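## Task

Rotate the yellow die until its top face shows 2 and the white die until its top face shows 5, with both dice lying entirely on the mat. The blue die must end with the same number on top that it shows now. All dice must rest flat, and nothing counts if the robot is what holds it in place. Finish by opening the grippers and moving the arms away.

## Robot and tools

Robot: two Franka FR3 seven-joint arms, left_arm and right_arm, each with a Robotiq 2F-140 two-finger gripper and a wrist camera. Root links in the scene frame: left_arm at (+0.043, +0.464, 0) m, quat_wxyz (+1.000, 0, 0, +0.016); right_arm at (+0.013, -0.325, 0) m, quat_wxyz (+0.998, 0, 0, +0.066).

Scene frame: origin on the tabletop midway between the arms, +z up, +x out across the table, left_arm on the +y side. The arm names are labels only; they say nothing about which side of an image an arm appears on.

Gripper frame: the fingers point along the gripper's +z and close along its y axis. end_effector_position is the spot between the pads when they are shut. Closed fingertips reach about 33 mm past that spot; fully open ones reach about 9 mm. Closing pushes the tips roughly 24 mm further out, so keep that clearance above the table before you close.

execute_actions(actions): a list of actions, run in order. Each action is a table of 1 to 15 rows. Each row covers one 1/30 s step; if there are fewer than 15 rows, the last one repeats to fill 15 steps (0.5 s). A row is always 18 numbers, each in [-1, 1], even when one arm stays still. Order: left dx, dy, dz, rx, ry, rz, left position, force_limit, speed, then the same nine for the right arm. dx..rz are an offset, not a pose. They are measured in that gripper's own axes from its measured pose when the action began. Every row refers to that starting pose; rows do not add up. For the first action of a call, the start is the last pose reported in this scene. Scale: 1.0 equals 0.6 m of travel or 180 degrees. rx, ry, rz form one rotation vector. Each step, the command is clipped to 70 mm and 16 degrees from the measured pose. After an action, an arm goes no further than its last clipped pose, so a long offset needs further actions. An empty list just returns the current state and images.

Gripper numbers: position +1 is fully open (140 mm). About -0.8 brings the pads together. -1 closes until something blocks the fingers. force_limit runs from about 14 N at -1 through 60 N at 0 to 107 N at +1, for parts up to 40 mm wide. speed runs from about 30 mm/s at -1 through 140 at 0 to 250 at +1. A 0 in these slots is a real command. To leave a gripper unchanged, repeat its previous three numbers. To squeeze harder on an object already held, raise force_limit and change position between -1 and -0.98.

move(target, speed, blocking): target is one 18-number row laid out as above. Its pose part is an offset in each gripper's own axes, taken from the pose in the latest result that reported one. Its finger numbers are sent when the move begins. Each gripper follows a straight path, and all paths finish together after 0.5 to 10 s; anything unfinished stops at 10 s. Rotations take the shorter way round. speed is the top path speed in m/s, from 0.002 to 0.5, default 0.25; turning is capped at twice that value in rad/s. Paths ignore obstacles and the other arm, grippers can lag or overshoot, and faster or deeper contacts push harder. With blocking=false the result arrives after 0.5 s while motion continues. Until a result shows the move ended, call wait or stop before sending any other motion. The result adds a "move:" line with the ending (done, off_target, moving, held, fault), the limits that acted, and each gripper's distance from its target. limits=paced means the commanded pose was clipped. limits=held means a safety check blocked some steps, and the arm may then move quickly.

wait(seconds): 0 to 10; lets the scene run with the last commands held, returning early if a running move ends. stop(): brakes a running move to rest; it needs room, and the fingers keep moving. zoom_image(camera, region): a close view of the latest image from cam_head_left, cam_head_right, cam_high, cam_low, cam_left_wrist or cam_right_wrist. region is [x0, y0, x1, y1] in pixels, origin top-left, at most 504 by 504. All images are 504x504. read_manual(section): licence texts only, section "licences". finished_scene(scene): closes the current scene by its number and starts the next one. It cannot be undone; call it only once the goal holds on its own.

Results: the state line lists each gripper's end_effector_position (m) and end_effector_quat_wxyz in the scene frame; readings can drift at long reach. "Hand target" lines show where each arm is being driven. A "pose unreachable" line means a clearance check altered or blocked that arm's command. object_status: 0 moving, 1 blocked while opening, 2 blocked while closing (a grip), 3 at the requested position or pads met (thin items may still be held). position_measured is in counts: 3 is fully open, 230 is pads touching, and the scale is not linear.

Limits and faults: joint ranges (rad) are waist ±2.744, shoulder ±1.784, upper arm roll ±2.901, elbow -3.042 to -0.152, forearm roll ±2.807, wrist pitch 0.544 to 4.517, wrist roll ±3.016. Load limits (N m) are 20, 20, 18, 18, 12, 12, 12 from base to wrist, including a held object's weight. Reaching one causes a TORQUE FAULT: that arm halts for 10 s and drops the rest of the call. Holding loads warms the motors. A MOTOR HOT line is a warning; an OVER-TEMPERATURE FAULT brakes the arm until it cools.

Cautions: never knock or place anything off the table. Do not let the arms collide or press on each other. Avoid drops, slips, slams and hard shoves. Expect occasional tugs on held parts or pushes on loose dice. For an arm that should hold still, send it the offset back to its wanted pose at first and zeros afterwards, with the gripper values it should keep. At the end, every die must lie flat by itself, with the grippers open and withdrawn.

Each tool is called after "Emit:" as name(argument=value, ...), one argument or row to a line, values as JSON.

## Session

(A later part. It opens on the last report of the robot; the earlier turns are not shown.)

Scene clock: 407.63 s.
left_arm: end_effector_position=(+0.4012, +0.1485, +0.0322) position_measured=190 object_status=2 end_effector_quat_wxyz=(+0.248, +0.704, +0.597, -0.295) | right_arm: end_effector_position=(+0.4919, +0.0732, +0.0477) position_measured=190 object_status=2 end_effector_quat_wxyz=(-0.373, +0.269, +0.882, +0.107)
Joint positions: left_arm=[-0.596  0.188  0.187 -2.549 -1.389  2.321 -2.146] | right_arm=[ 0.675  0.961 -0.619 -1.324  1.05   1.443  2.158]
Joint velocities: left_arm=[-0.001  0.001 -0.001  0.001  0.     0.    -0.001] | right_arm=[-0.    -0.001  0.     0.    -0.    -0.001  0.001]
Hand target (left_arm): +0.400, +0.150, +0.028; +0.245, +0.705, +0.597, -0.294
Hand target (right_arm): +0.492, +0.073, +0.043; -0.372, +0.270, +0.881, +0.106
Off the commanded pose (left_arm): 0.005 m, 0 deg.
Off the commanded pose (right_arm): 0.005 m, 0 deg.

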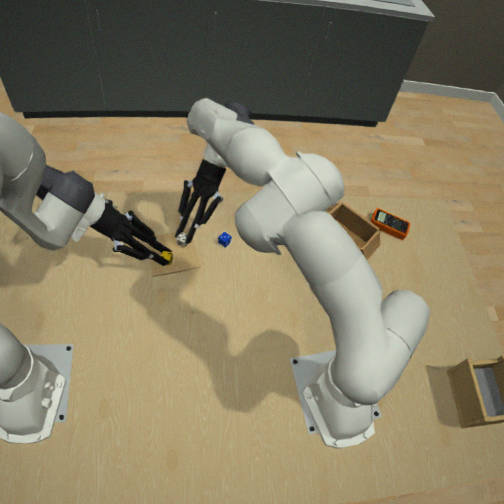

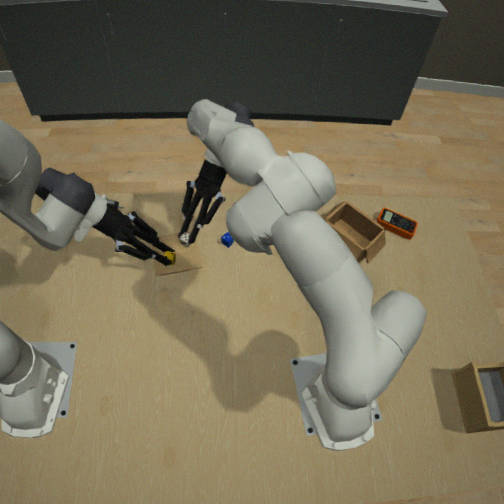

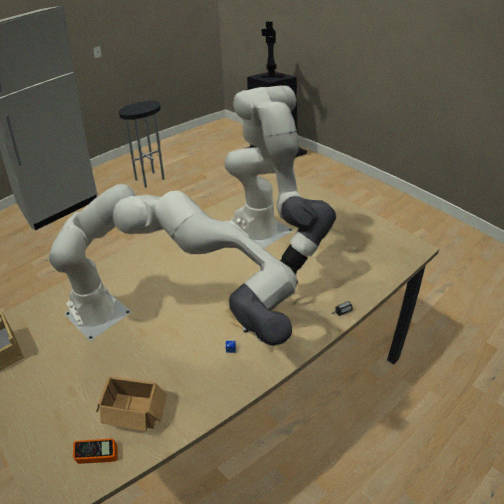

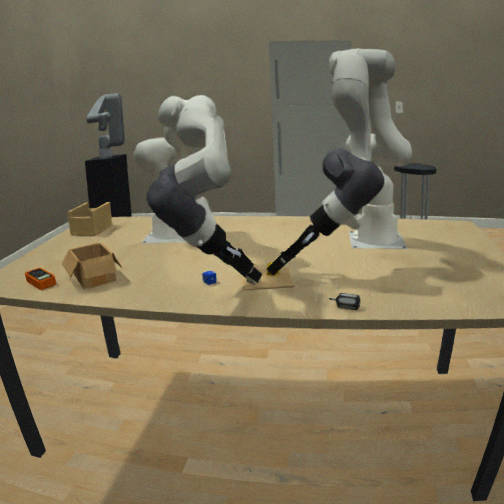

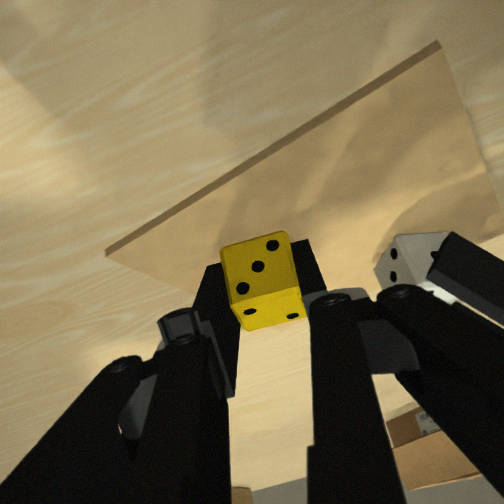

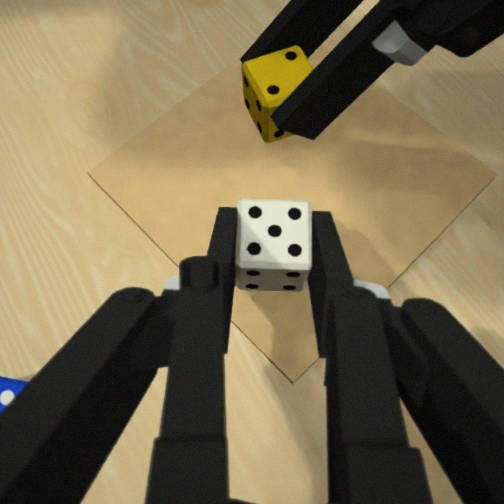

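Both in contact (consistent with scene‑1 values). Release.

Emit:
execute_actions(
  actions=[
    [[0,0,0,0,0,0,-1,0,-0.4,0,0,0,0,0,0,-1,0,-0.4],[0,0,0,0,0,0,-1,0,-0.4,0,0,0,0,0,0,-1,0,-0.4],[0,0,0,0,0,0,-1,0,-0.4,0,0,0,0,0,0,-1,0,-0.4],[0,0,0,0,0,0,-1,0,-0.4,0,0,0,0,0,0,-1,0,-0.4],[0,0,0,0,0,0,-0.25,0,-0.4,0,0,0,0,0,0,-0.25,0,-0.4]],
  ],
)

Scene clock: 416.47 s.
left_arm: end_effector_position=(+0.4012, +0.1484, +0.0323) position_measured=160 object_status=0 end_effector_quat_wxyz=(+0.248, +0.704, +0.597, -0.295) | right_arm: end_effector_position=(+0.4919, +0.0733, +0.0480) position_measured=160 object_status=0 end_effector_quat_wxyz=(-0.373, +0.269, +0.882, +0.107)
Joint positions: left_arm=[-0.596  0.188  0.187 -2.549 -1.389  2.32  -2.146] | right_arm=[ 0.675  0.96  -0.619 -1.324  1.05   1.443  2.158]
Joint velocities: left_arm=[ 0.001  0.     0.     0.001  0.    -0.001 -0.001] | right_arm=[-0.001 -0.001  0.     0.001  0.    -0.    -0.001]
Hand target (left_arm): +0.401, +0.148, +0.032; +0.248, +0.704, +0.597, -0.295
Hand target (right_arm): +0.492, +0.073, +0.048; -0.373, +0.269, +0.882, +0.107
Off the commanded pose (left_arm): 0.000 m, 0 deg.
Off the commanded pose (right_arm): 0.000 m, 0 deg.

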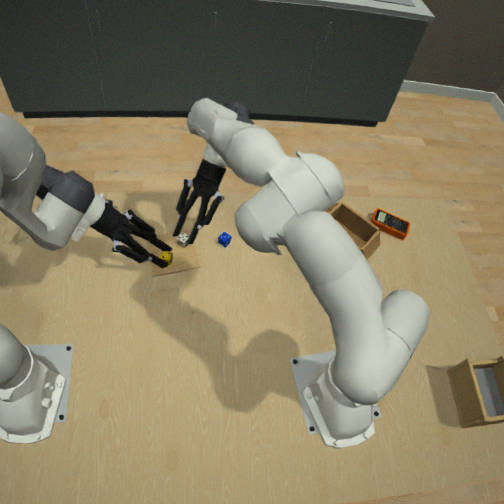

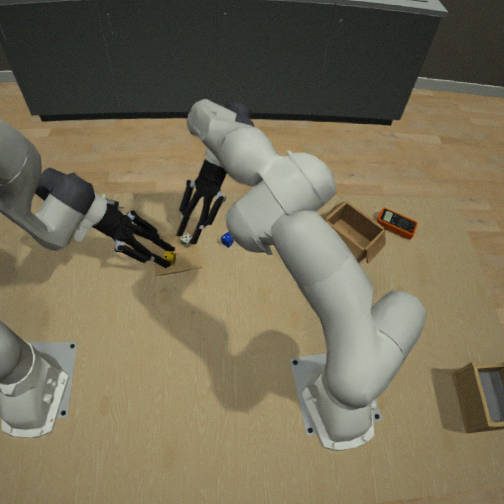

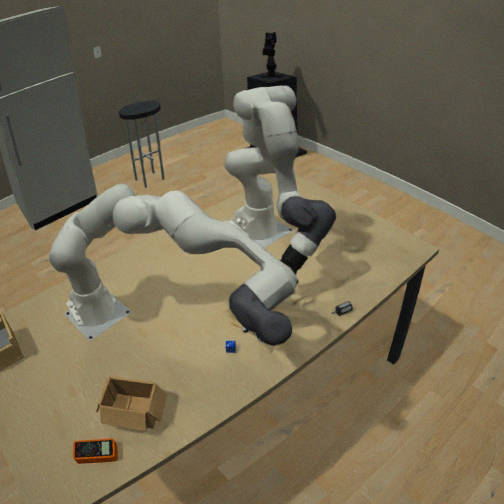

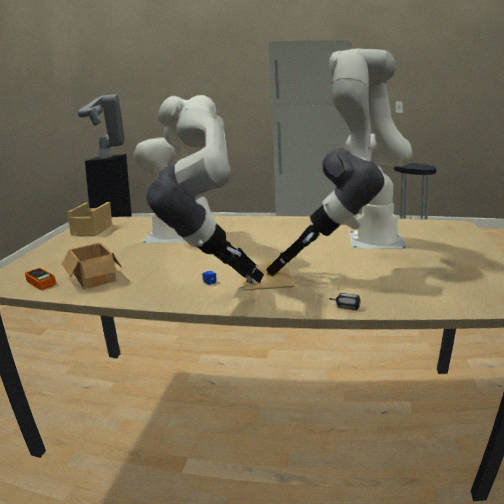

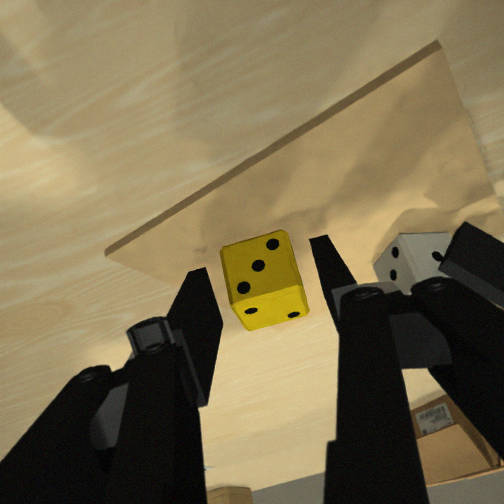

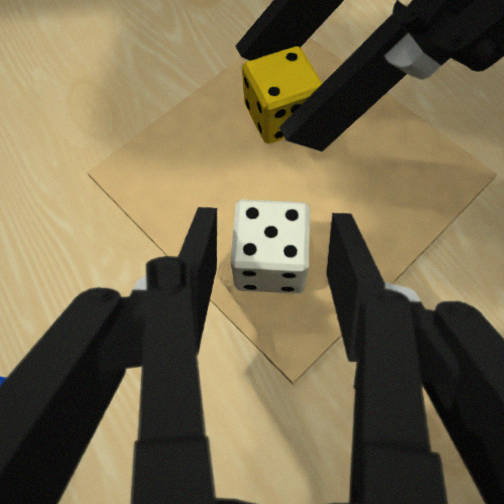

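Emit:
move(
  target=[-0.10,0,-0.31,0,0.11,0,-0.25,0,-0.4,0.11,0,-0.28,0,-0.11,0,-0.25,0,-0.4],
  speed=0.25,
)

Scene clock: 427.23 s.
left_arm: end_effector_position=(+0.4134, +0.2351, +0.2047) position_measured=160 object_status=3 end_effector_quat_wxyz=(+0.142, +0.749, +0.624, -0.173) | right_arm: end_effector_position=(+0.5565, +0.0359, +0.2119) position_measured=160 object_status=3 end_effector_quat_wxyz=(-0.216, +0.278, +0.934, +0.061)
Joint positions: left_arm=[-0.342 -0.367  0.016 -2.563 -0.546  2.171 -2.935] | right_arm=[ 0.815  0.752 -0.851 -1.227  0.842  1.403  2.293]
Joint velocities: left_arm=[ 0.008 -0.001 -0.007  0.002  0.001 -0.006 -0.03 ] | right_arm=[-0.001  0.    -0.001  0.    -0.002 -0.002  0.004]
Hand target (left_arm): +0.413, +0.235, +0.204; +0.138, +0.744, +0.629, -0.175
Hand target (right_arm): +0.556, +0.036, +0.212; -0.216, +0.281, +0.933, +0.058
Off the commanded pose (left_arm): 0.004 m, 1 deg.
Off the commanded pose (right_arm): 0.003 m, 1 deg.
move: off_target (left_arm)

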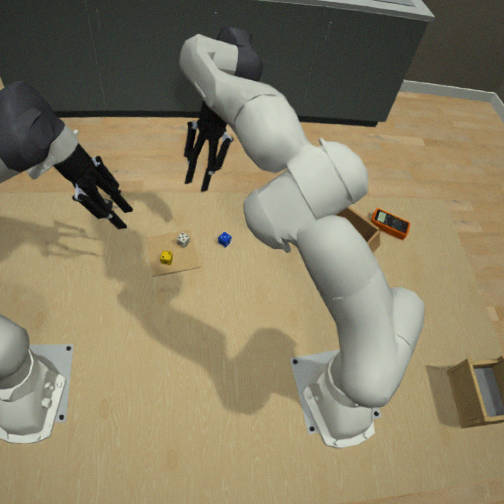

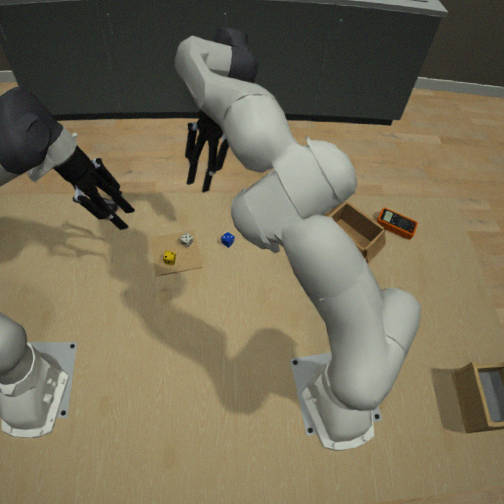

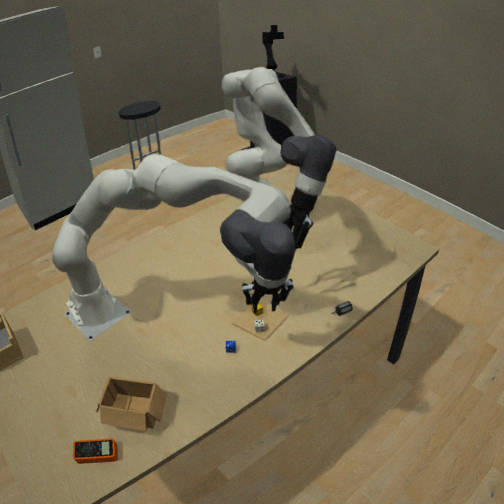

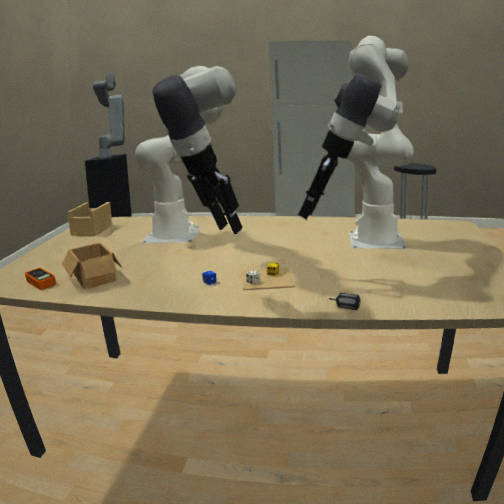

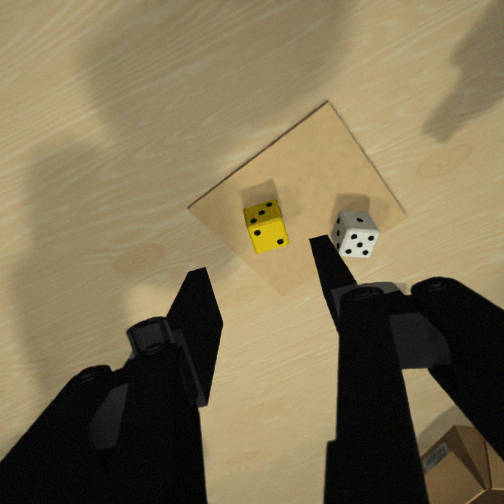

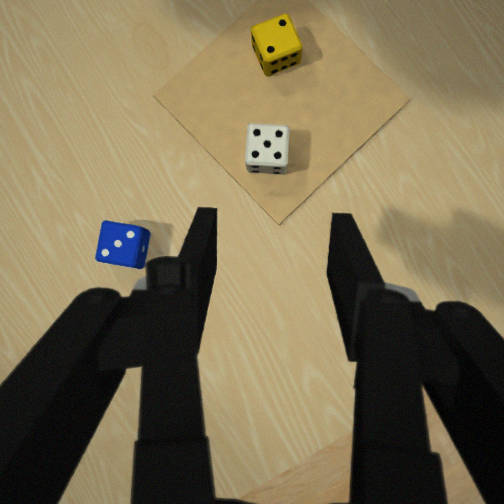

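Emit:
zoom_image(
  camera="cam_head_left",
  region=[130, 215, 240, 290],
)

Region (130, 215, 240, 290) of cam_head_left's 504x504 image, scaled by 4.582, with more detail than that image has; it fills the top 344 rows of this view, and the rest is white.

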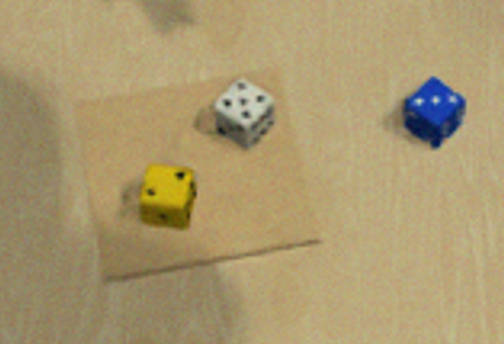

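Emit:
finished_scene(
  scene=2,
)

The scene is finished: the task was done.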